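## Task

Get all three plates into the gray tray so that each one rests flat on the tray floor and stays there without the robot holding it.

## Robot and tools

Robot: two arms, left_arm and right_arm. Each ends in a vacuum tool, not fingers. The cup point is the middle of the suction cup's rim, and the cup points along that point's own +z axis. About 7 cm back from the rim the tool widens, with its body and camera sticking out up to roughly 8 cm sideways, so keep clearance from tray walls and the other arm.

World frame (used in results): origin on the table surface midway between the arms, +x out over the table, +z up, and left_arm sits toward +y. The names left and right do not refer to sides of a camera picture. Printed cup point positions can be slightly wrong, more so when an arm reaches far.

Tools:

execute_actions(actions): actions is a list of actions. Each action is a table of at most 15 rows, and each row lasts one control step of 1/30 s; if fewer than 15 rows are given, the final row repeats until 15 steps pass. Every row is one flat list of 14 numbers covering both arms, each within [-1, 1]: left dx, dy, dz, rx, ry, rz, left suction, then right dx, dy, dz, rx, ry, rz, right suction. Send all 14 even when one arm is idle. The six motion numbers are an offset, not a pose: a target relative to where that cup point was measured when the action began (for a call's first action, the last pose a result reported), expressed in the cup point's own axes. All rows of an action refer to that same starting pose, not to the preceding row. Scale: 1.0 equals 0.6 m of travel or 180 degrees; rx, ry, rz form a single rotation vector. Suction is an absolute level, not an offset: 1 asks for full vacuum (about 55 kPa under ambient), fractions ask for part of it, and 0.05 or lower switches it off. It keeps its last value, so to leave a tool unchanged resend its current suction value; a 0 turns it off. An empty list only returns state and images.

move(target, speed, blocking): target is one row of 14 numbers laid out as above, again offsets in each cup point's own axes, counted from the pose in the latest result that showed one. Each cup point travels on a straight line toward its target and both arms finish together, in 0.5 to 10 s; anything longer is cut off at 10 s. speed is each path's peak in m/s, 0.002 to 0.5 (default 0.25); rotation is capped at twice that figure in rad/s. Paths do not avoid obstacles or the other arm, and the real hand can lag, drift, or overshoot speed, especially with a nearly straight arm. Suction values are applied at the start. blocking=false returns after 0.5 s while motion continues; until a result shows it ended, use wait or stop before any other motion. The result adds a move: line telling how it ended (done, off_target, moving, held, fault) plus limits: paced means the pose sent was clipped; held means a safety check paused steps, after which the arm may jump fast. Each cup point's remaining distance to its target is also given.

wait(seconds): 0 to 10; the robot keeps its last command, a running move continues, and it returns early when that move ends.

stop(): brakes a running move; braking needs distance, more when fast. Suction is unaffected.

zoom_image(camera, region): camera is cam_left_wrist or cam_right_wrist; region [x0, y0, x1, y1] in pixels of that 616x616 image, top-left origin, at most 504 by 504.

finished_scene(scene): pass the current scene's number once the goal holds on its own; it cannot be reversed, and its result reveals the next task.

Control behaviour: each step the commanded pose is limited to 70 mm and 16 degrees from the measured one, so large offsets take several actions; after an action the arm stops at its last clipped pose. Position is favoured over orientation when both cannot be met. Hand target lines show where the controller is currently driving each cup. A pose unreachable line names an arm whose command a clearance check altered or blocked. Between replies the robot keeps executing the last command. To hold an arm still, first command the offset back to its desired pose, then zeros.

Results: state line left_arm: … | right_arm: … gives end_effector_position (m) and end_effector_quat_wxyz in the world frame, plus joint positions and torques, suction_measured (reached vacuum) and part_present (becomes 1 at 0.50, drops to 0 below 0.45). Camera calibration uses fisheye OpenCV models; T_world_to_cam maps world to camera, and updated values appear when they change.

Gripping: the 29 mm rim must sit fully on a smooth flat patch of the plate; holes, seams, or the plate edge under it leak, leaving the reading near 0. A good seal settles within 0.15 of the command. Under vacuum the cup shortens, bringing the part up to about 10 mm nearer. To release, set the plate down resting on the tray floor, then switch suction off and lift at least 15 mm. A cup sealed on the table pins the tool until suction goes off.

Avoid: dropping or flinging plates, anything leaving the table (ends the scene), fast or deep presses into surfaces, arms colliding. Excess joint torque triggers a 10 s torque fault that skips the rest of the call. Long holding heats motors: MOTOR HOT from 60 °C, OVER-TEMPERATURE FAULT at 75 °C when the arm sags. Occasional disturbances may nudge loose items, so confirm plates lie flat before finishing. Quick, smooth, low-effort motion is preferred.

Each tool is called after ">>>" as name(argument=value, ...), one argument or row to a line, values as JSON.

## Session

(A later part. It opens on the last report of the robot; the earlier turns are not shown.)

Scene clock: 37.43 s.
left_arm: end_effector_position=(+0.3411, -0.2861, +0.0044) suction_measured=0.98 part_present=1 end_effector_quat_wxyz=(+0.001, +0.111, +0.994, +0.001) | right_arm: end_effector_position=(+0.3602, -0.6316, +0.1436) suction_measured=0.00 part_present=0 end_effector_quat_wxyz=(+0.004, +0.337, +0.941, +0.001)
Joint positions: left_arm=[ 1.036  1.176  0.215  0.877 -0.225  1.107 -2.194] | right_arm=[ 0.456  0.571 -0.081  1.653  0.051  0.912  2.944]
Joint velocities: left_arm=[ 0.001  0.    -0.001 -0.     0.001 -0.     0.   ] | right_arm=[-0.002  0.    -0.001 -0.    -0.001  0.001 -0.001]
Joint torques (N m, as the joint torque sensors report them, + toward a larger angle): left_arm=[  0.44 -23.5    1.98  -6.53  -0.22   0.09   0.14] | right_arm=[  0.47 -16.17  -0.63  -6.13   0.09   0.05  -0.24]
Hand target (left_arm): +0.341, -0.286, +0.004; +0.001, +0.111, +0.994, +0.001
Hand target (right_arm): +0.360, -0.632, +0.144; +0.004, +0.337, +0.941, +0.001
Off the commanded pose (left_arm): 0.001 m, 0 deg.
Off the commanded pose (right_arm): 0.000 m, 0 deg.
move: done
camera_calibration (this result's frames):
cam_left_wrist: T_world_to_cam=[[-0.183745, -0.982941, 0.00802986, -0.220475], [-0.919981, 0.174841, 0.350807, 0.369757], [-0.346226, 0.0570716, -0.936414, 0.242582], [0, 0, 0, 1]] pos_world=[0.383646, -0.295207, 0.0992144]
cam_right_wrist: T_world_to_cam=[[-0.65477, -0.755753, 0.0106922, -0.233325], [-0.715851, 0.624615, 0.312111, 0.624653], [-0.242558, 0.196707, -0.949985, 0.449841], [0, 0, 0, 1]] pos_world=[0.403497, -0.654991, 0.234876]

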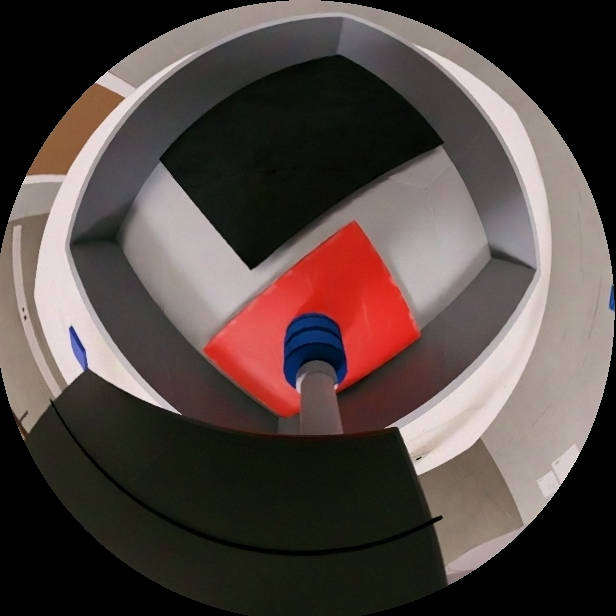

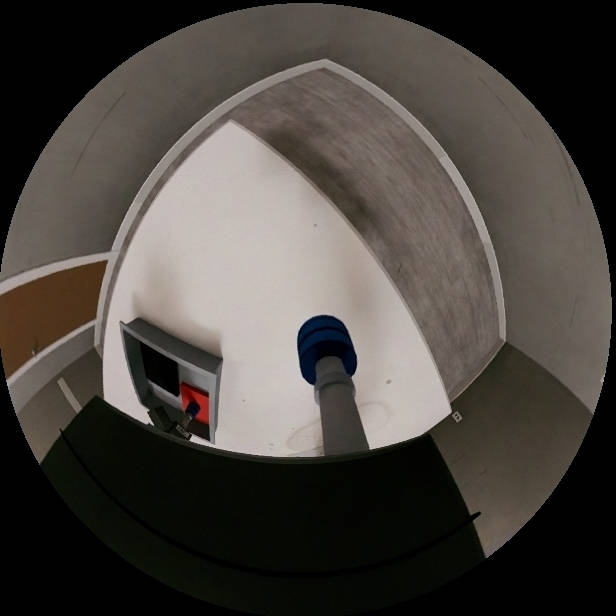

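>>> execute_actions(
  actions=[
    [[0,0,0,0,0,0,0,0,0,0,0,0,0,0]],
  ],
)

>>> move(
  target=[0,0,-0.135,0,0,0,0,0,0,0,0,0,0,0],
)

>>> move(
  target=[0.123,0.67,0.06,0,0,-0.255,0,0,0,0,0,0,0,0],
  speed=0.4,
)

Scene clock: 40.27 s.
left_arm: end_effector_position=(+0.3416, -0.2870, +0.0072) suction_measured=0.01 part_present=0 end_effector_quat_wxyz=(+0.002, +0.111, +0.994, -0.001) | right_arm: end_effector_position=(+0.3602, -0.6316, +0.1436) suction_measured=0.00 part_present=0 end_effector_quat_wxyz=(+0.004, +0.337, +0.941, +0.001)
Joint positions: left_arm=[ 1.036  1.172  0.216  0.876 -0.225  1.108 -2.194] | right_arm=[ 0.456  0.571 -0.081  1.653  0.051  0.912  2.944]
Joint velocities: left_arm=[ 0.     0.    -0.     0.    -0.001 -0.     0.   ] | right_arm=[-0.001  0.    -0.001 -0.002 -0.001  0.     0.   ]
Joint torques (N m, as the joint torque sensors report them, + toward a larger angle): left_arm=[  0.59 -20.59   1.68  -6.08  -0.31  -0.3    0.08] | right_arm=[  0.39 -16.05  -0.55  -6.1    0.1    0.06  -0.12]
Hand target (left_arm): +0.341, -0.286, +0.004; +0.001, +0.111, +0.994, +0.001
Hand target (right_arm): +0.360, -0.632, +0.144; +0.004, +0.337, +0.941, +0.001
Off the commanded pose (left_arm): 0.003 m, 0 deg.
Off the commanded pose (right_arm): 0.000 m, 0 deg.
camera_calibration (this result's frames):
cam_left_wrist: T_world_to_cam=[[-0.183634, -0.982937, 0.0106117, -0.221345], [-0.920634, 0.175758, 0.348629, 0.369962], [-0.344545, 0.0542507, -0.937201, 0.244044], [0, 0, 0, 1]] pos_world=[0.384037, -0.295831, 0.102088]
cam_right_wrist: T_world_to_cam=[[-0.65477, -0.755753, 0.0106919, -0.233325], [-0.715851, 0.624615, 0.31211, 0.624655], [-0.242556, 0.196706, -0.949986, 0.44984], [0, 0, 0, 1]] pos_world=[0.403498, -0.654991, 0.234876]

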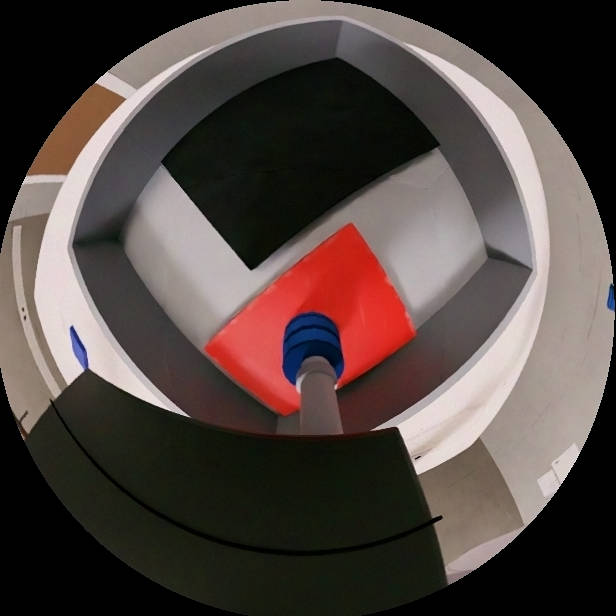

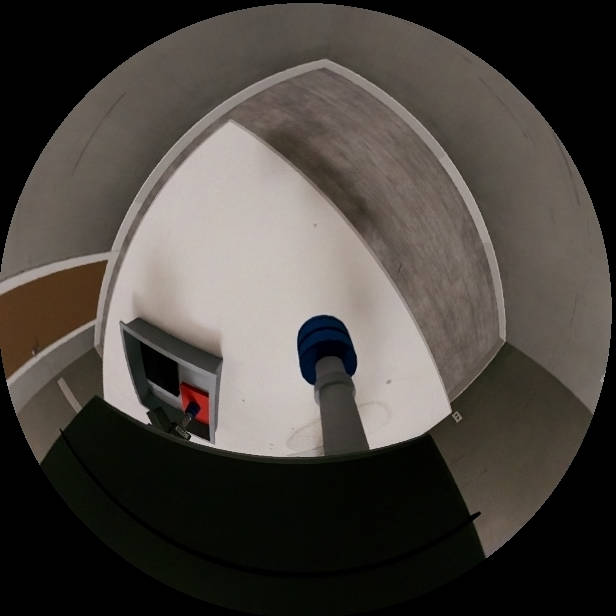

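Scene clock: 41.07 s.
left_arm: end_effector_position=(+0.3412, -0.2866, +0.0881) suction_measured=0.01 part_present=0 end_effector_quat_wxyz=(+0.002, +0.110, +0.994, -0.001) | right_arm: end_effector_position=(+0.3602, -0.6316, +0.1436) suction_measured=0.00 part_present=0 end_effector_quat_wxyz=(+0.004, +0.337, +0.941, +0.001)
Joint positions: left_arm=[ 1.035  1.074  0.229  0.825 -0.214  1.257 -2.204] | right_arm=[ 0.456  0.571 -0.081  1.653  0.051  0.912  2.944]
Joint velocities: left_arm=[ 0.    -0.001  0.002  0.    -0.001  0.001 -0.   ] | right_arm=[ 0.001  0.    -0.    -0.     0.     0.     0.   ]
Joint torques (N m, as the joint torque sensors report them, + toward a larger angle): left_arm=[  0.49 -23.19   1.76  -7.04  -0.3    0.24   0.1 ] | right_arm=[  0.38 -16.24  -0.5   -5.98  -0.05   0.    -0.1 ]
Hand target (left_arm): +0.341, -0.287, +0.088; +0.002, +0.110, +0.994, -0.001
Hand target (right_arm): +0.360, -0.632, +0.144; +0.004, +0.337, +0.941, +0.001
Off the commanded pose (left_arm): 0.000 m, 0 deg.
Off the commanded pose (right_arm): 0.000 m, 0 deg.
move: done
camera_calibration (this result's frames):
cam_left_wrist: T_world_to_cam=[[-0.183549, -0.982953, 0.0106121, -0.22195], [-0.920572, 0.175667, 0.348837, 0.341273], [-0.344755, 0.0542596, -0.937123, 0.319776], [0, 0, 0, 1]] pos_world=[0.383673, -0.295467, 0.182976]
cam_right_wrist: T_world_to_cam=[[-0.65477, -0.755753, 0.0106917, -0.233325], [-0.715852, 0.624616, 0.312109, 0.624656], [-0.242555, 0.196706, -0.949986, 0.44984], [0, 0, 0, 1]] pos_world=[0.403498, -0.654992, 0.234876]

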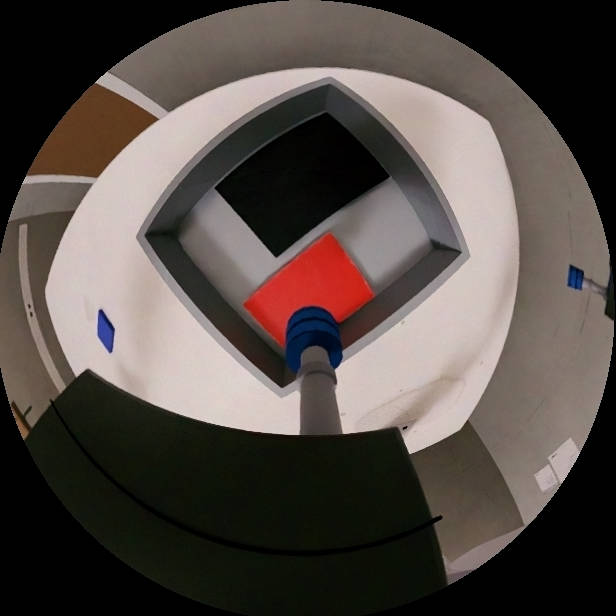

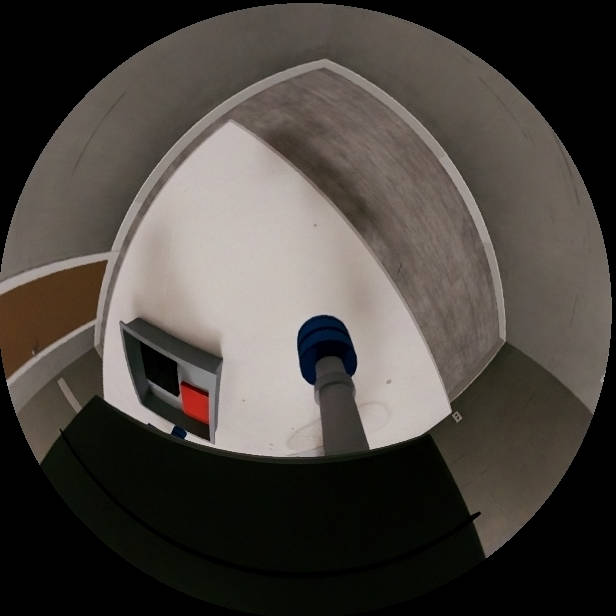

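Scene clock: 42.87 s.
left_arm: end_effector_position=(+0.3578, +0.1212, +0.0503) suction_measured=0.01 part_present=0 end_effector_quat_wxyz=(+0.000, -0.286, +0.958, -0.002) | right_arm: end_effector_position=(+0.3602, -0.6316, +0.1436) suction_measured=0.00 part_present=0 end_effector_quat_wxyz=(+0.004, +0.337, +0.941, +0.001)
Joint positions: left_arm=[ 0.476  0.583  0.047  2.102 -0.055  0.454 -2.05 ] | right_arm=[ 0.456  0.571 -0.081  1.653  0.051  0.912  2.944]
Joint velocities: left_arm=[-0.006  0.001 -0.002  0.     0.004  0.    -0.003] | right_arm=[ 0.001 -0.     0.001 -0.     0.     0.    -0.001]
Joint torques (N m, as the joint torque sensors report them, + toward a larger angle): left_arm=[  0.72 -13.28   1.06  -3.29  -0.18   0.34   0.15] | right_arm=[  0.32 -16.32  -0.43  -5.94  -0.02   0.06  -0.21]
Hand target (left_arm): +0.358, +0.121, +0.050; +0.001, -0.286, +0.958, -0.002
Hand target (right_arm): +0.360, -0.632, +0.144; +0.004, +0.337, +0.941, +0.001
Off the commanded pose (left_arm): 0.001 m, 0 deg.
Off the commanded pose (right_arm): 0.000 m, 0 deg.
move: done; limits=paced
camera_calibration (this result's frames):
cam_left_wrist: T_world_to_cam=[[0.578348, -0.815686, 0.0130366, -0.110623], [-0.765895, -0.537404, 0.352989, 0.328963], [-0.280922, -0.214135, -0.935537, 0.277509], [0, 0, 0, 1]] pos_world=[0.393889, 0.145977, 0.144942]
cam_right_wrist: T_world_to_cam=[[-0.65477, -0.755753, 0.0106913, -0.233324], [-0.715852, 0.624616, 0.312108, 0.624657], [-0.242554, 0.196705, -0.949987, 0.449839], [0, 0, 0, 1]] pos_world=[0.403499, -0.654992, 0.234876]

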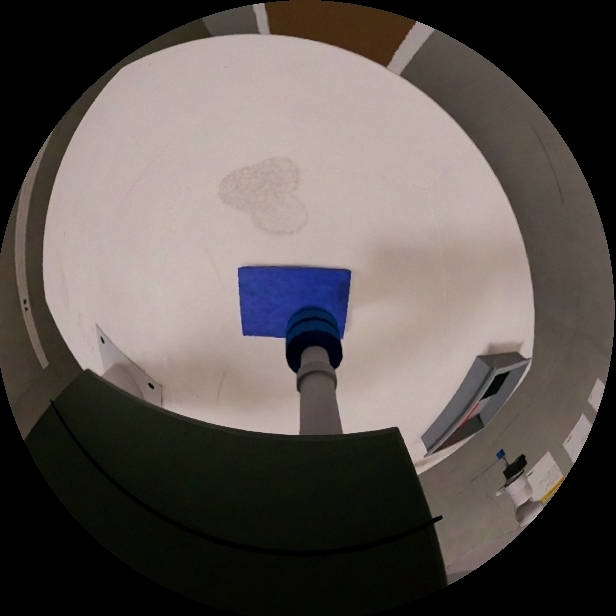

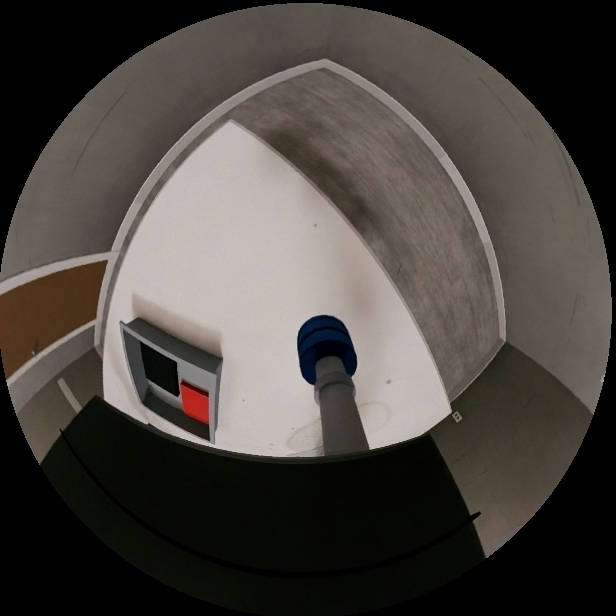

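>>> move(
  target=[-0.007,0.018,0.074,0,0,0,1,0,0,0,0,0,0,0],
  speed=0.05,
)

>>> wait(
  seconds=1,
)

>>> move(
  target=[0,0,-0.125,0,0,0,1,0,0,0,0,0,0,0],
)

>>> move(
  target=[0.24,-0.542,0.01,0,0,0.52,1,0,0,0,0,0,0,0],
  speed=0.45,
)

Scene clock: 47.13 s.
left_arm: end_effector_position=(+0.3557, +0.1323, +0.0060) suction_measured=0.33 part_present=0 end_effector_quat_wxyz=(+0.001, -0.286, +0.958, -0.002) | right_arm: end_effector_position=(+0.3602, -0.6316, +0.1436) suction_measured=0.00 part_present=0 end_effector_quat_wxyz=(+0.004, +0.337, +0.941, +0.001)
Joint positions: left_arm=[ 0.461  0.69   0.034  2.145 -0.067  0.304 -2.064] | right_arm=[ 0.456  0.571 -0.081  1.653  0.051  0.912  2.944]
Joint velocities: left_arm=[-0.001  0.006  0.     0.    -0.001 -0.001 -0.   ] | right_arm=[-0.     0.     0.001  0.    -0.    -0.     0.001]
Joint torques (N m, as the joint torque sensors report them, + toward a larger angle): left_arm=[  0.54 -14.14   0.79  -2.2   -0.22   0.23   0.09] | right_arm=[  0.52 -16.26  -0.5   -6.     0.     0.08  -0.2 ]
Hand target (left_arm): +0.356, +0.132, +0.006; +0.001, -0.286, +0.958, -0.002
Hand target (right_arm): +0.360, -0.632, +0.144; +0.004, +0.337, +0.941, +0.001
Off the commanded pose (left_arm): 0.000 m, 0 deg.
Off the commanded pose (right_arm): 0.000 m, 0 deg.
move: done
camera_calibration (this result's frames):
cam_left_wrist: T_world_to_cam=[[0.57821, -0.81578, 0.0132649, -0.0996849], [-0.76615, -0.537299, 0.352596, 0.349033], [-0.280514, -0.214038, -0.935681, 0.23769], [0, 0, 0, 1]] pos_world=[0.391726, 0.157089, 0.100657]
cam_right_wrist: T_world_to_cam=[[-0.65477, -0.755753, 0.0106911, -0.233324], [-0.715852, 0.624616, 0.312106, 0.624659], [-0.242553, 0.196705, -0.949987, 0.449839], [0, 0, 0, 1]] pos_world=[0.403499, -0.654993, 0.234875]

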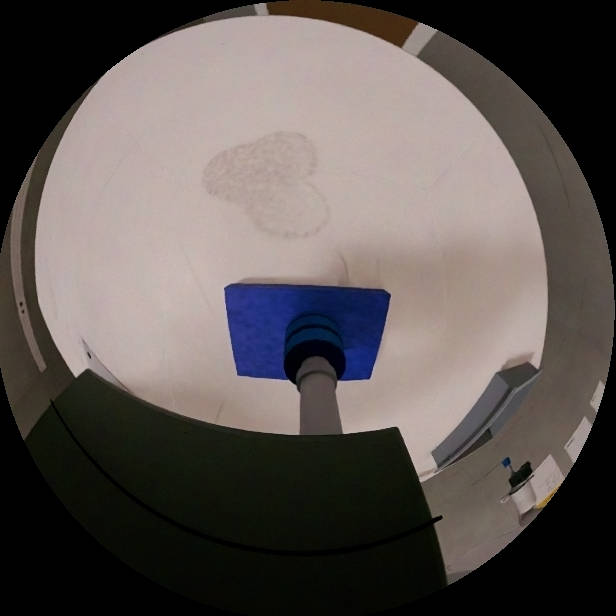

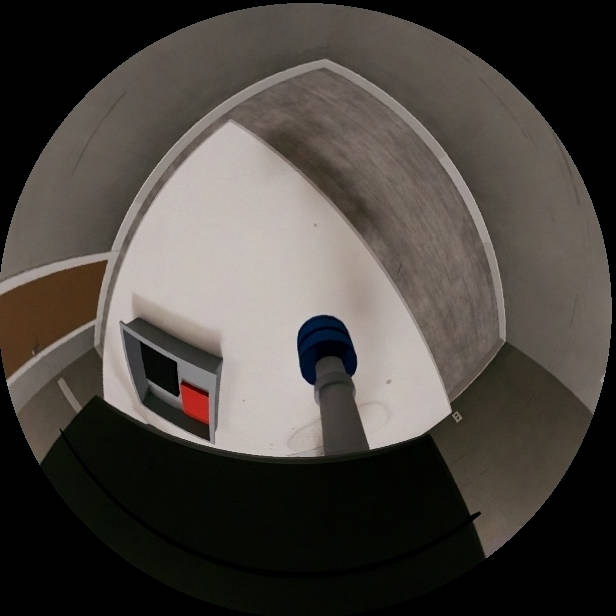

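Scene clock: 48.13 s.
left_arm: end_effector_position=(+0.3556, +0.1324, +0.0058) suction_measured=1.00 part_present=1 end_effector_quat_wxyz=(+0.001, -0.286, +0.958, -0.002) | right_arm: end_effector_position=(+0.3602, -0.6316, +0.1436) suction_measured=0.00 part_present=0 end_effector_quat_wxyz=(+0.004, +0.337, +0.941, +0.001)
Joint positions: left_arm=[ 0.461  0.691  0.034  2.145 -0.067  0.304 -2.064] | right_arm=[ 0.456  0.571 -0.081  1.653  0.051  0.912  2.944]
Joint velocities: left_arm=[ 0.001 -0.001  0.002  0.     0.001  0.     0.   ] | right_arm=[-0.001  0.    -0.001  0.002  0.     0.    -0.001]
Joint torques (N m, as the joint torque sensors report them, + toward a larger angle): left_arm=[  0.52 -14.18   0.87  -2.43  -0.24   0.28   0.13] | right_arm=[  0.22 -16.27  -0.53  -5.99  -0.05   0.12  -0.02]
Hand target (left_arm): +0.356, +0.132, +0.006; +0.001, -0.286, +0.958, -0.002
Hand target (right_arm): +0.360, -0.632, +0.144; +0.004, +0.337, +0.941, +0.001
Off the commanded pose (left_arm): 0.000 m, 0 deg.
Off the commanded pose (right_arm): 0.000 m, 0 deg.
wait: 1.00 s; at rest by 0.17 s
camera_calibration (this result's frames):
cam_left_wrist: T_world_to_cam=[[0.578277, -0.815738, 0.0129182, -0.0996095], [-0.765973, -0.537411, 0.352809, 0.349015], [-0.280857, -0.213916, -0.935606, 0.237623], [0, 0, 0, 1]] pos_world=[0.391676, 0.157141, 0.100472]
cam_right_wrist: T_world_to_cam=[[-0.65477, -0.755753, 0.0106909, -0.233324], [-0.715852, 0.624616, 0.312106, 0.624659], [-0.242553, 0.196705, -0.949987, 0.449839], [0, 0, 0, 1]] pos_world=[0.4035, -0.654992, 0.234875]

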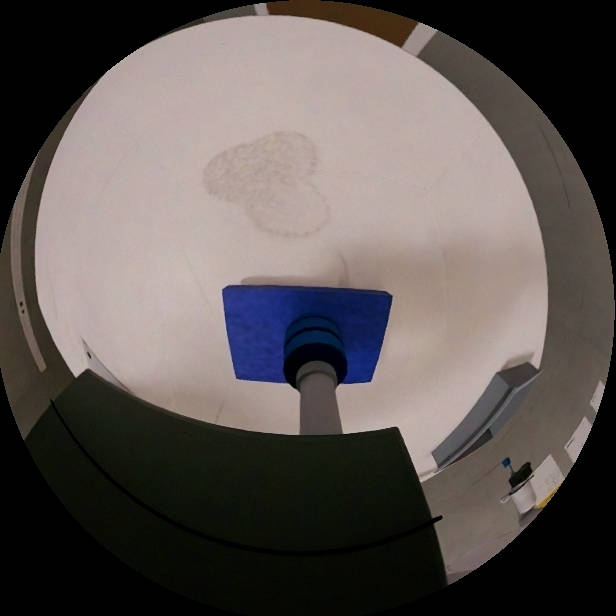

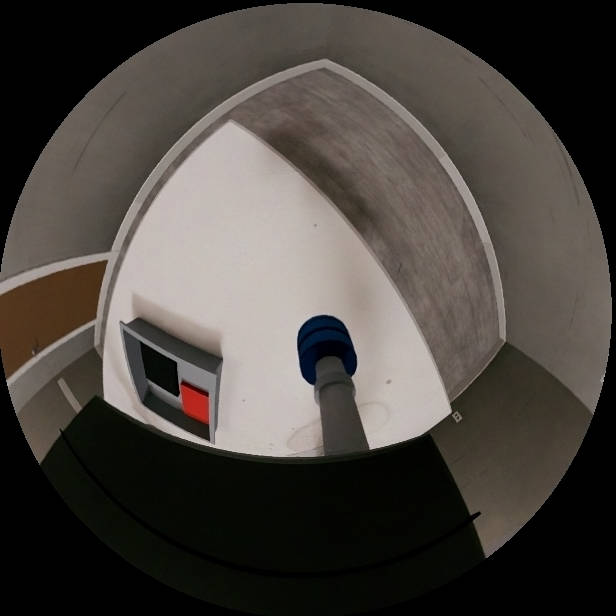

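Scene clock: 49.00 s.
left_arm: end_effector_position=(+0.3552, +0.1327, +0.0806) suction_measured=0.99 part_present=1 end_effector_quat_wxyz=(+0.000, -0.286, +0.958, -0.002) | right_arm: end_effector_position=(+0.3602, -0.6316, +0.1436) suction_measured=0.00 part_present=0 end_effector_quat_wxyz=(+0.004, +0.337, +0.941, +0.001)
Joint positions: left_arm=[ 0.441  0.5    0.06   2.105 -0.052  0.536 -2.077] | right_arm=[ 0.456  0.571 -0.081  1.653  0.051  0.912  2.944]
Joint velocities: left_arm=[-0.001 -0.007  0.001 -0.     0.     0.    -0.   ] | right_arm=[ 0.     0.    -0.001  0.001 -0.001  0.     0.   ]
Joint torques (N m, as the joint torque sensors report them, + toward a larger angle): left_arm=[  0.56 -12.85   0.73  -3.73  -0.29   0.21   0.09] | right_arm=[  0.24 -16.41  -0.44  -5.87  -0.03   0.05  -0.09]
Hand target (left_arm): +0.355, +0.133, +0.081; +0.000, -0.286, +0.958, -0.002
Hand target (right_arm): +0.360, -0.632, +0.144; +0.004, +0.337, +0.941, +0.001
Off the commanded pose (left_arm): 0.000 m, 0 deg.
Off the commanded pose (right_arm): 0.000 m, 0 deg.
move: done
camera_calibration (this result's frames):
cam_left_wrist: T_world_to_cam=[[0.578307, -0.815722, 0.0126012, -0.100092], [-0.765667, -0.537358, 0.353555, 0.322242], [-0.281631, -0.214111, -0.935329, 0.307794], [0, 0, 0, 1]] pos_world=[0.391298, 0.157414, 0.17522]
cam_right_wrist: T_world_to_cam=[[-0.65477, -0.755753, 0.0106907, -0.233324], [-0.715853, 0.624616, 0.312105, 0.62466], [-0.242552, 0.196704, -0.949987, 0.449838], [0, 0, 0, 1]] pos_world=[0.4035, -0.654993, 0.234875]

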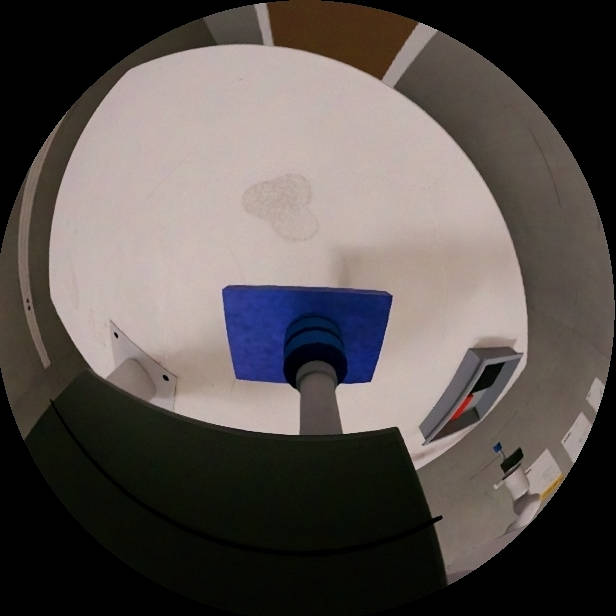

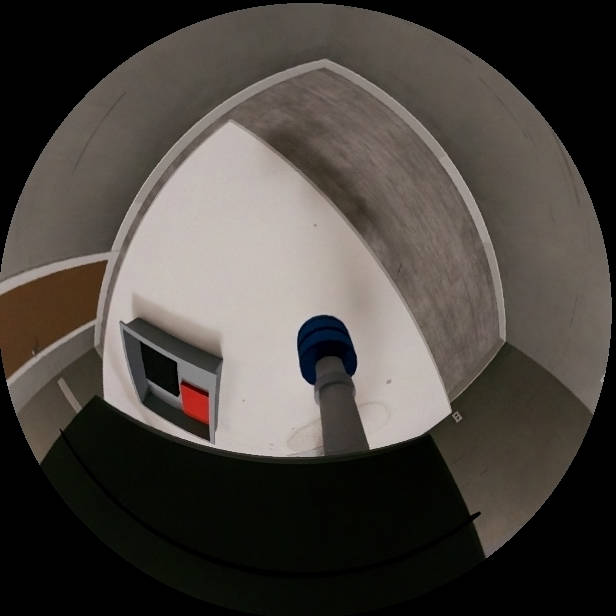

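Scene clock: 51.40 s.
left_arm: end_effector_position=(+0.4126, -0.2181, +0.0768) suction_measured=0.99 part_present=1 end_effector_quat_wxyz=(+0.002, +0.503, +0.864, -0.000) | right_arm: end_effector_position=(+0.3602, -0.6316, +0.1436) suction_measured=0.00 part_present=0 end_effector_quat_wxyz=(+0.004, +0.337, +0.941, +0.001)
Joint positions: left_arm=[ 0.786  1.054  0.458  0.979 -0.43   1.187 -3.055] | right_arm=[ 0.456  0.571 -0.081  1.653  0.051  0.912  2.944]
Joint velocities: left_arm=[ 0.005  0.015  0.001 -0.006 -0.     0.003 -0.001] | right_arm=[ 0.002  0.     0.001 -0.001  0.     0.    -0.001]
Joint torques (N m, as the joint torque sensors report them, + toward a larger angle): left_arm=[  0.22 -22.91   3.04  -6.68  -0.29   0.24   0.22] | right_arm=[  0.39 -16.15  -0.4   -6.12  -0.12   0.08  -0.03]
Hand target (left_arm): +0.412, -0.218, +0.076; +0.002, +0.503, +0.864, -0.000
Hand target (right_arm): +0.360, -0.632, +0.144; +0.004, +0.337, +0.941, +0.001
Off the commanded pose (left_arm): 0.001 m, 0 deg.
Off the commanded pose (right_arm): 0.000 m, 0 deg.
move: done
camera_calibration (this result's frames):
cam_left_wrist: T_world_to_cam=[[-0.85077, -0.525485, 0.0074857, 0.233941], [-0.490185, 0.798594, 0.349238, 0.357152], [-0.189497, 0.293452, -0.937004, 0.318193], [0, 0, 0, 1]] pos_world=[0.434397, -0.255661, 0.171666]
cam_right_wrist: T_world_to_cam=[[-0.65477, -0.755753, 0.0106905, -0.233324], [-0.715853, 0.624616, 0.312104, 0.624661], [-0.242551, 0.196703, -0.949988, 0.449838], [0, 0, 0, 1]] pos_world=[0.403501, -0.654993, 0.234875]

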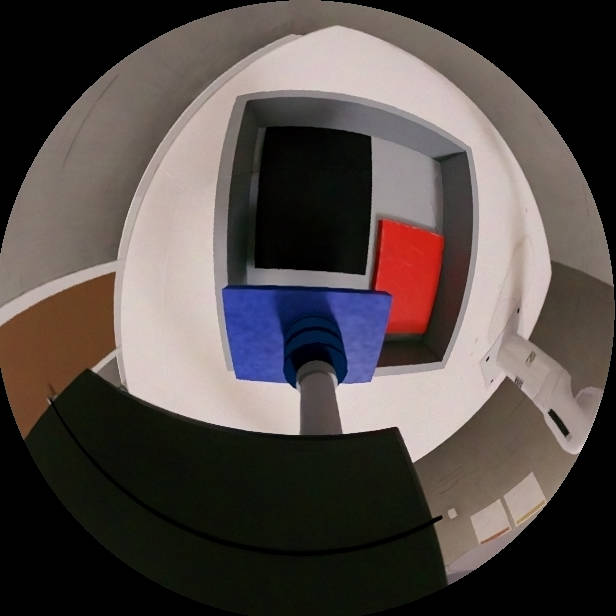

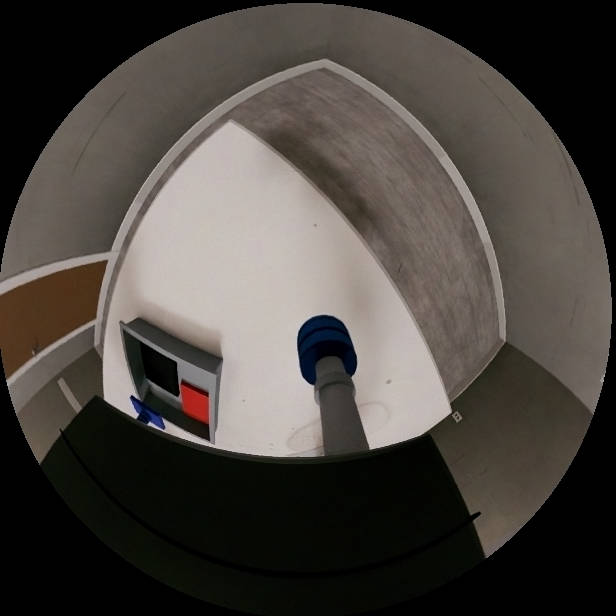

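>>> move(
  target=[0.01,-0.004,0.093,0,0,0.005,1,0,0,0,0,0,0,0],
  speed=0.08,
)

Scene clock: 54.37 s.
left_arm: end_effector_position=(+0.4079, -0.2144, +0.0211) suction_measured=0.98 part_present=1 end_effector_quat_wxyz=(+0.002, +0.510, +0.860, -0.000) | right_arm: end_effector_position=(+0.3602, -0.6316, +0.1436) suction_measured=0.00 part_present=0 end_effector_quat_wxyz=(+0.004, +0.337, +0.941, +0.001)
Joint positions: left_arm=[ 0.786  1.112  0.44   1.046 -0.454  1.066 -3.043] | right_arm=[ 0.456  0.571 -0.081  1.653  0.051  0.912  2.944]
Joint velocities: left_arm=[-0.     0.002  0.001 -0.     0.001 -0.     0.   ] | right_arm=[ 0.     0.    -0.001  0.002  0.     0.     0.   ]
Joint torques (N m, as the joint torque sensors report them, + toward a larger angle): left_arm=[  0.51 -22.86   3.22  -6.18  -0.4    0.18   0.12] | right_arm=[  0.48 -16.38  -0.64  -5.88  -0.03   0.06  -0.11]
Hand target (left_arm): +0.408, -0.214, +0.021; +0.002, +0.510, +0.860, -0.000
Hand target (right_arm): +0.360, -0.632, +0.144; +0.004, +0.337, +0.941, +0.001
Off the commanded pose (left_arm): 0.000 m, 0 deg.
Off the commanded pose (right_arm): 0.000 m, 0 deg.
move: done
camera_calibration (this result's frames):
cam_left_wrist: T_world_to_cam=[[-0.858929, -0.512044, 0.00722204, 0.238523], [-0.477659, 0.806176, 0.349174, 0.367786], [-0.184614, 0.296466, -0.93703, 0.262584], [0, 0, 0, 1]] pos_world=[0.429028, -0.252214, 0.115906]
cam_right_wrist: T_world_to_cam=[[-0.65477, -0.755753, 0.0106903, -0.233324], [-0.715853, 0.624616, 0.312103, 0.624663], [-0.24255, 0.196703, -0.949988, 0.449837], [0, 0, 0, 1]] pos_world=[0.403502, -0.654994, 0.234875]

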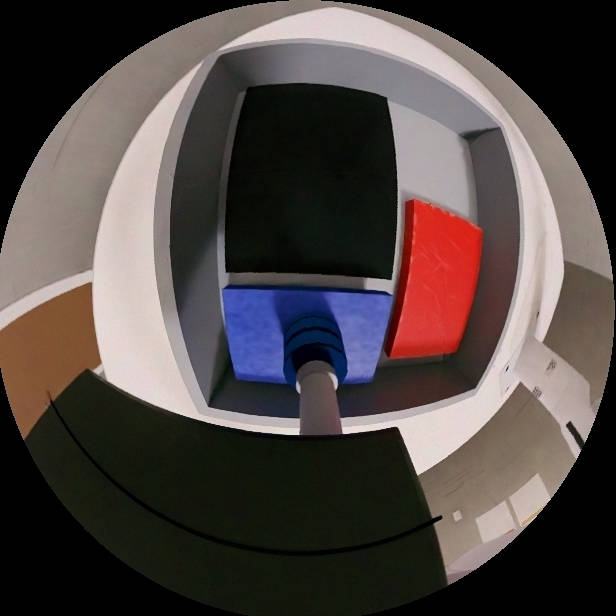

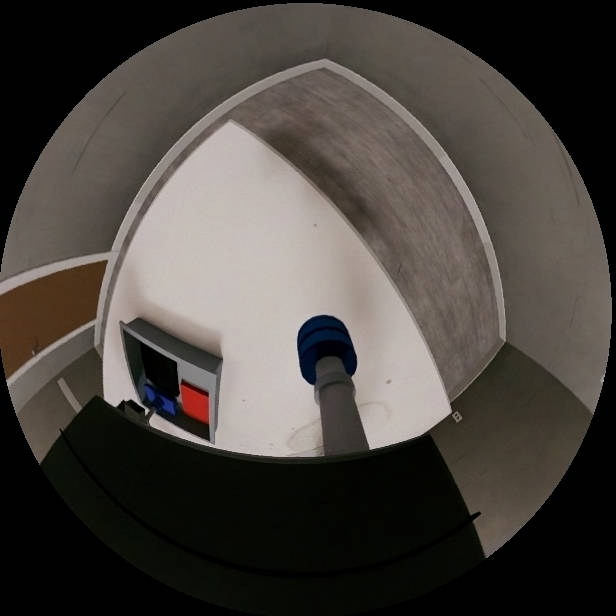

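>>> move(
  target=[0,0,0.029,0,0,0,1,0,0,0,0,0,0,0],
  speed=0.03,
)

>>> execute_actions(
  actions=[
    [[0,0,0,0,0,0,0,0,0,0,0,0,0,0]],
    [[0,0,-0.11,0,0,0,0,0,0,0,0,0,0,0]],
  ],
)

Scene clock: 56.90 s.
left_arm: end_effector_position=(+0.4080, -0.2144, +0.0038) suction_measured=1.00 part_present=1 end_effector_quat_wxyz=(+0.002, +0.510, +0.860, -0.000) | right_arm: end_effector_position=(+0.3602, -0.6316, +0.1436) suction_measured=0.00 part_present=0 end_effector_quat_wxyz=(+0.004, +0.337, +0.941, +0.001)
Joint positions: left_arm=[ 0.788  1.137  0.433  1.05  -0.46   1.037 -3.039] | right_arm=[ 0.456  0.571 -0.081  1.653  0.051  0.912  2.944]
Joint velocities: left_arm=[ 0.001  0.002 -0.    -0.001 -0.001 -0.001  0.   ] | right_arm=[-0.002  0.     0.001 -0.001  0.     0.    -0.   ]
Joint torques (N m, as the joint torque sensors report them, + toward a larger angle): left_arm=[  0.36 -22.8    3.22  -5.98  -0.37   0.26   0.08] | right_arm=[  0.4  -16.26  -0.48  -6.12  -0.13   0.06  -0.23]
Hand target (left_arm): +0.408, -0.214, +0.004; +0.002, +0.510, +0.860, -0.000
Hand target (right_arm): +0.360, -0.632, +0.144; +0.004, +0.337, +0.941, +0.001
Off the commanded pose (left_arm): 0.000 m, 0 deg.
Off the commanded pose (right_arm): 0.000 m, 0 deg.
move: done
camera_calibration (this result's frames):
cam_left_wrist: T_world_to_cam=[[-0.858929, -0.512045, 0.00711499, 0.238714], [-0.477716, 0.806194, 0.349054, 0.373977], [-0.184467, 0.296414, -0.937076, 0.24636], [0, 0, 0, 1]] pos_world=[0.429138, -0.25229, 0.0986214]
cam_right_wrist: T_world_to_cam=[[-0.65477, -0.755753, 0.0106897, -0.233323], [-0.715854, 0.624617, 0.312101, 0.624664], [-0.242548, 0.196702, -0.949989, 0.449836], [0, 0, 0, 1]] pos_world=[0.403502, -0.654994, 0.234875]

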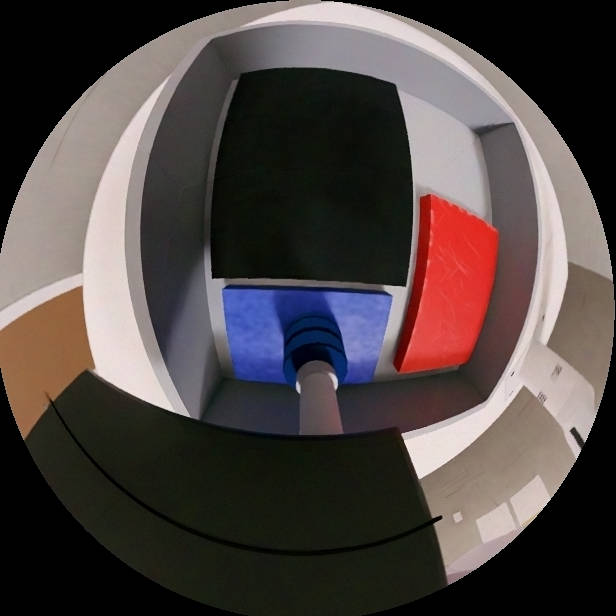

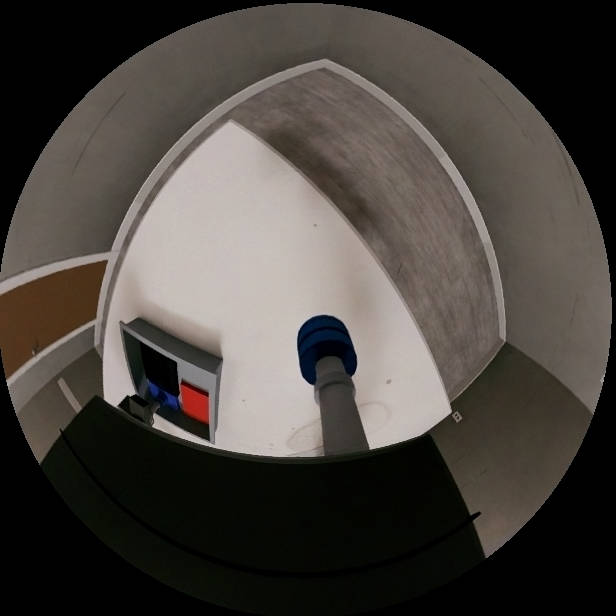

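Scene clock: 57.90 s.
left_arm: end_effector_position=(+0.4080, -0.2147, +0.0718) suction_measured=0.01 part_present=0 end_effector_quat_wxyz=(+0.003, +0.510, +0.860, -0.001) | right_arm: end_effector_position=(+0.3602, -0.6316, +0.1436) suction_measured=0.00 part_present=0 end_effector_quat_wxyz=(+0.004, +0.337, +0.941, +0.001)
Joint positions: left_arm=[ 0.782  1.045  0.459  1.02  -0.434  1.155 -3.057] | right_arm=[ 0.456  0.571 -0.081  1.653  0.051  0.912  2.944]
Joint velocities: left_arm=[-0.002 -0.005  0.001  0.    -0.     0.001  0.   ] | right_arm=[-0.002  0.    -0.    -0.     0.001 -0.    -0.   ]
Joint torques (N m, as the joint torque sensors report them, + toward a larger angle): left_arm=[  0.38 -22.     3.2   -6.36  -0.41   0.19   0.14] | right_arm=[  0.43 -16.44  -0.7   -6.1    0.03   0.08  -0.17]
Hand target (left_arm): +0.408, -0.215, +0.072; +0.004, +0.510, +0.860, -0.001
Hand target (right_arm): +0.360, -0.632, +0.144; +0.004, +0.337, +0.941, +0.001
Off the commanded pose (left_arm): 0.000 m, 0 deg.
Off the commanded pose (right_arm): 0.000 m, 0 deg.
camera_calibration (this result's frames):
cam_left_wrist: T_world_to_cam=[[-0.858885, -0.512121, 0.00695615, 0.238038], [-0.478286, 0.80685, 0.346749, 0.350995], [-0.18319, 0.29449, -0.937932, 0.309274], [0, 0, 0, 1]] pos_world=[0.428979, -0.252375, 0.166715]
cam_right_wrist: T_world_to_cam=[[-0.65477, -0.755753, 0.0106893, -0.233323], [-0.715855, 0.624617, 0.312099, 0.624667], [-0.242546, 0.196701, -0.94999, 0.449835], [0, 0, 0, 1]] pos_world=[0.403504, -0.654995, 0.234875]

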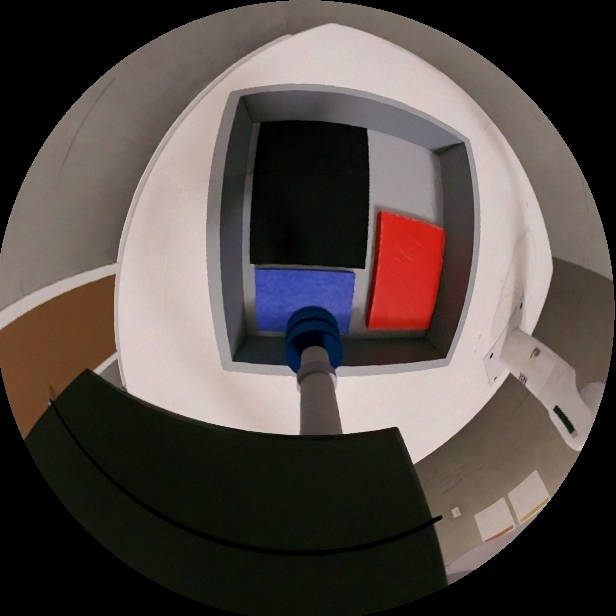

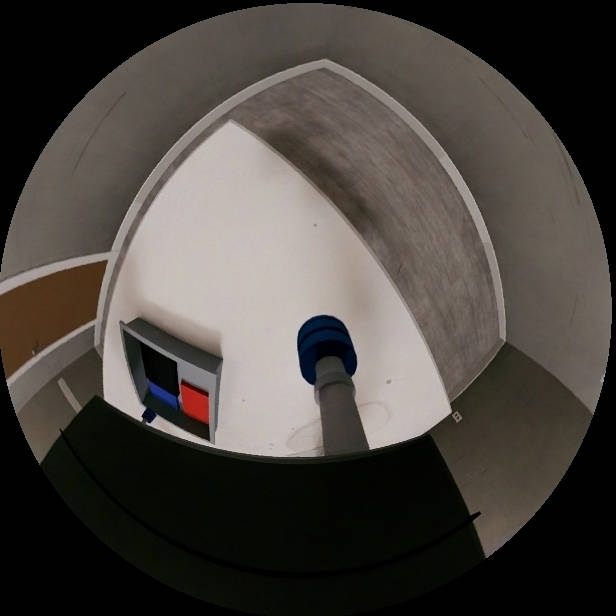

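>>> finished_scene(
  scene=2,
)

The scene is finished: the task was done.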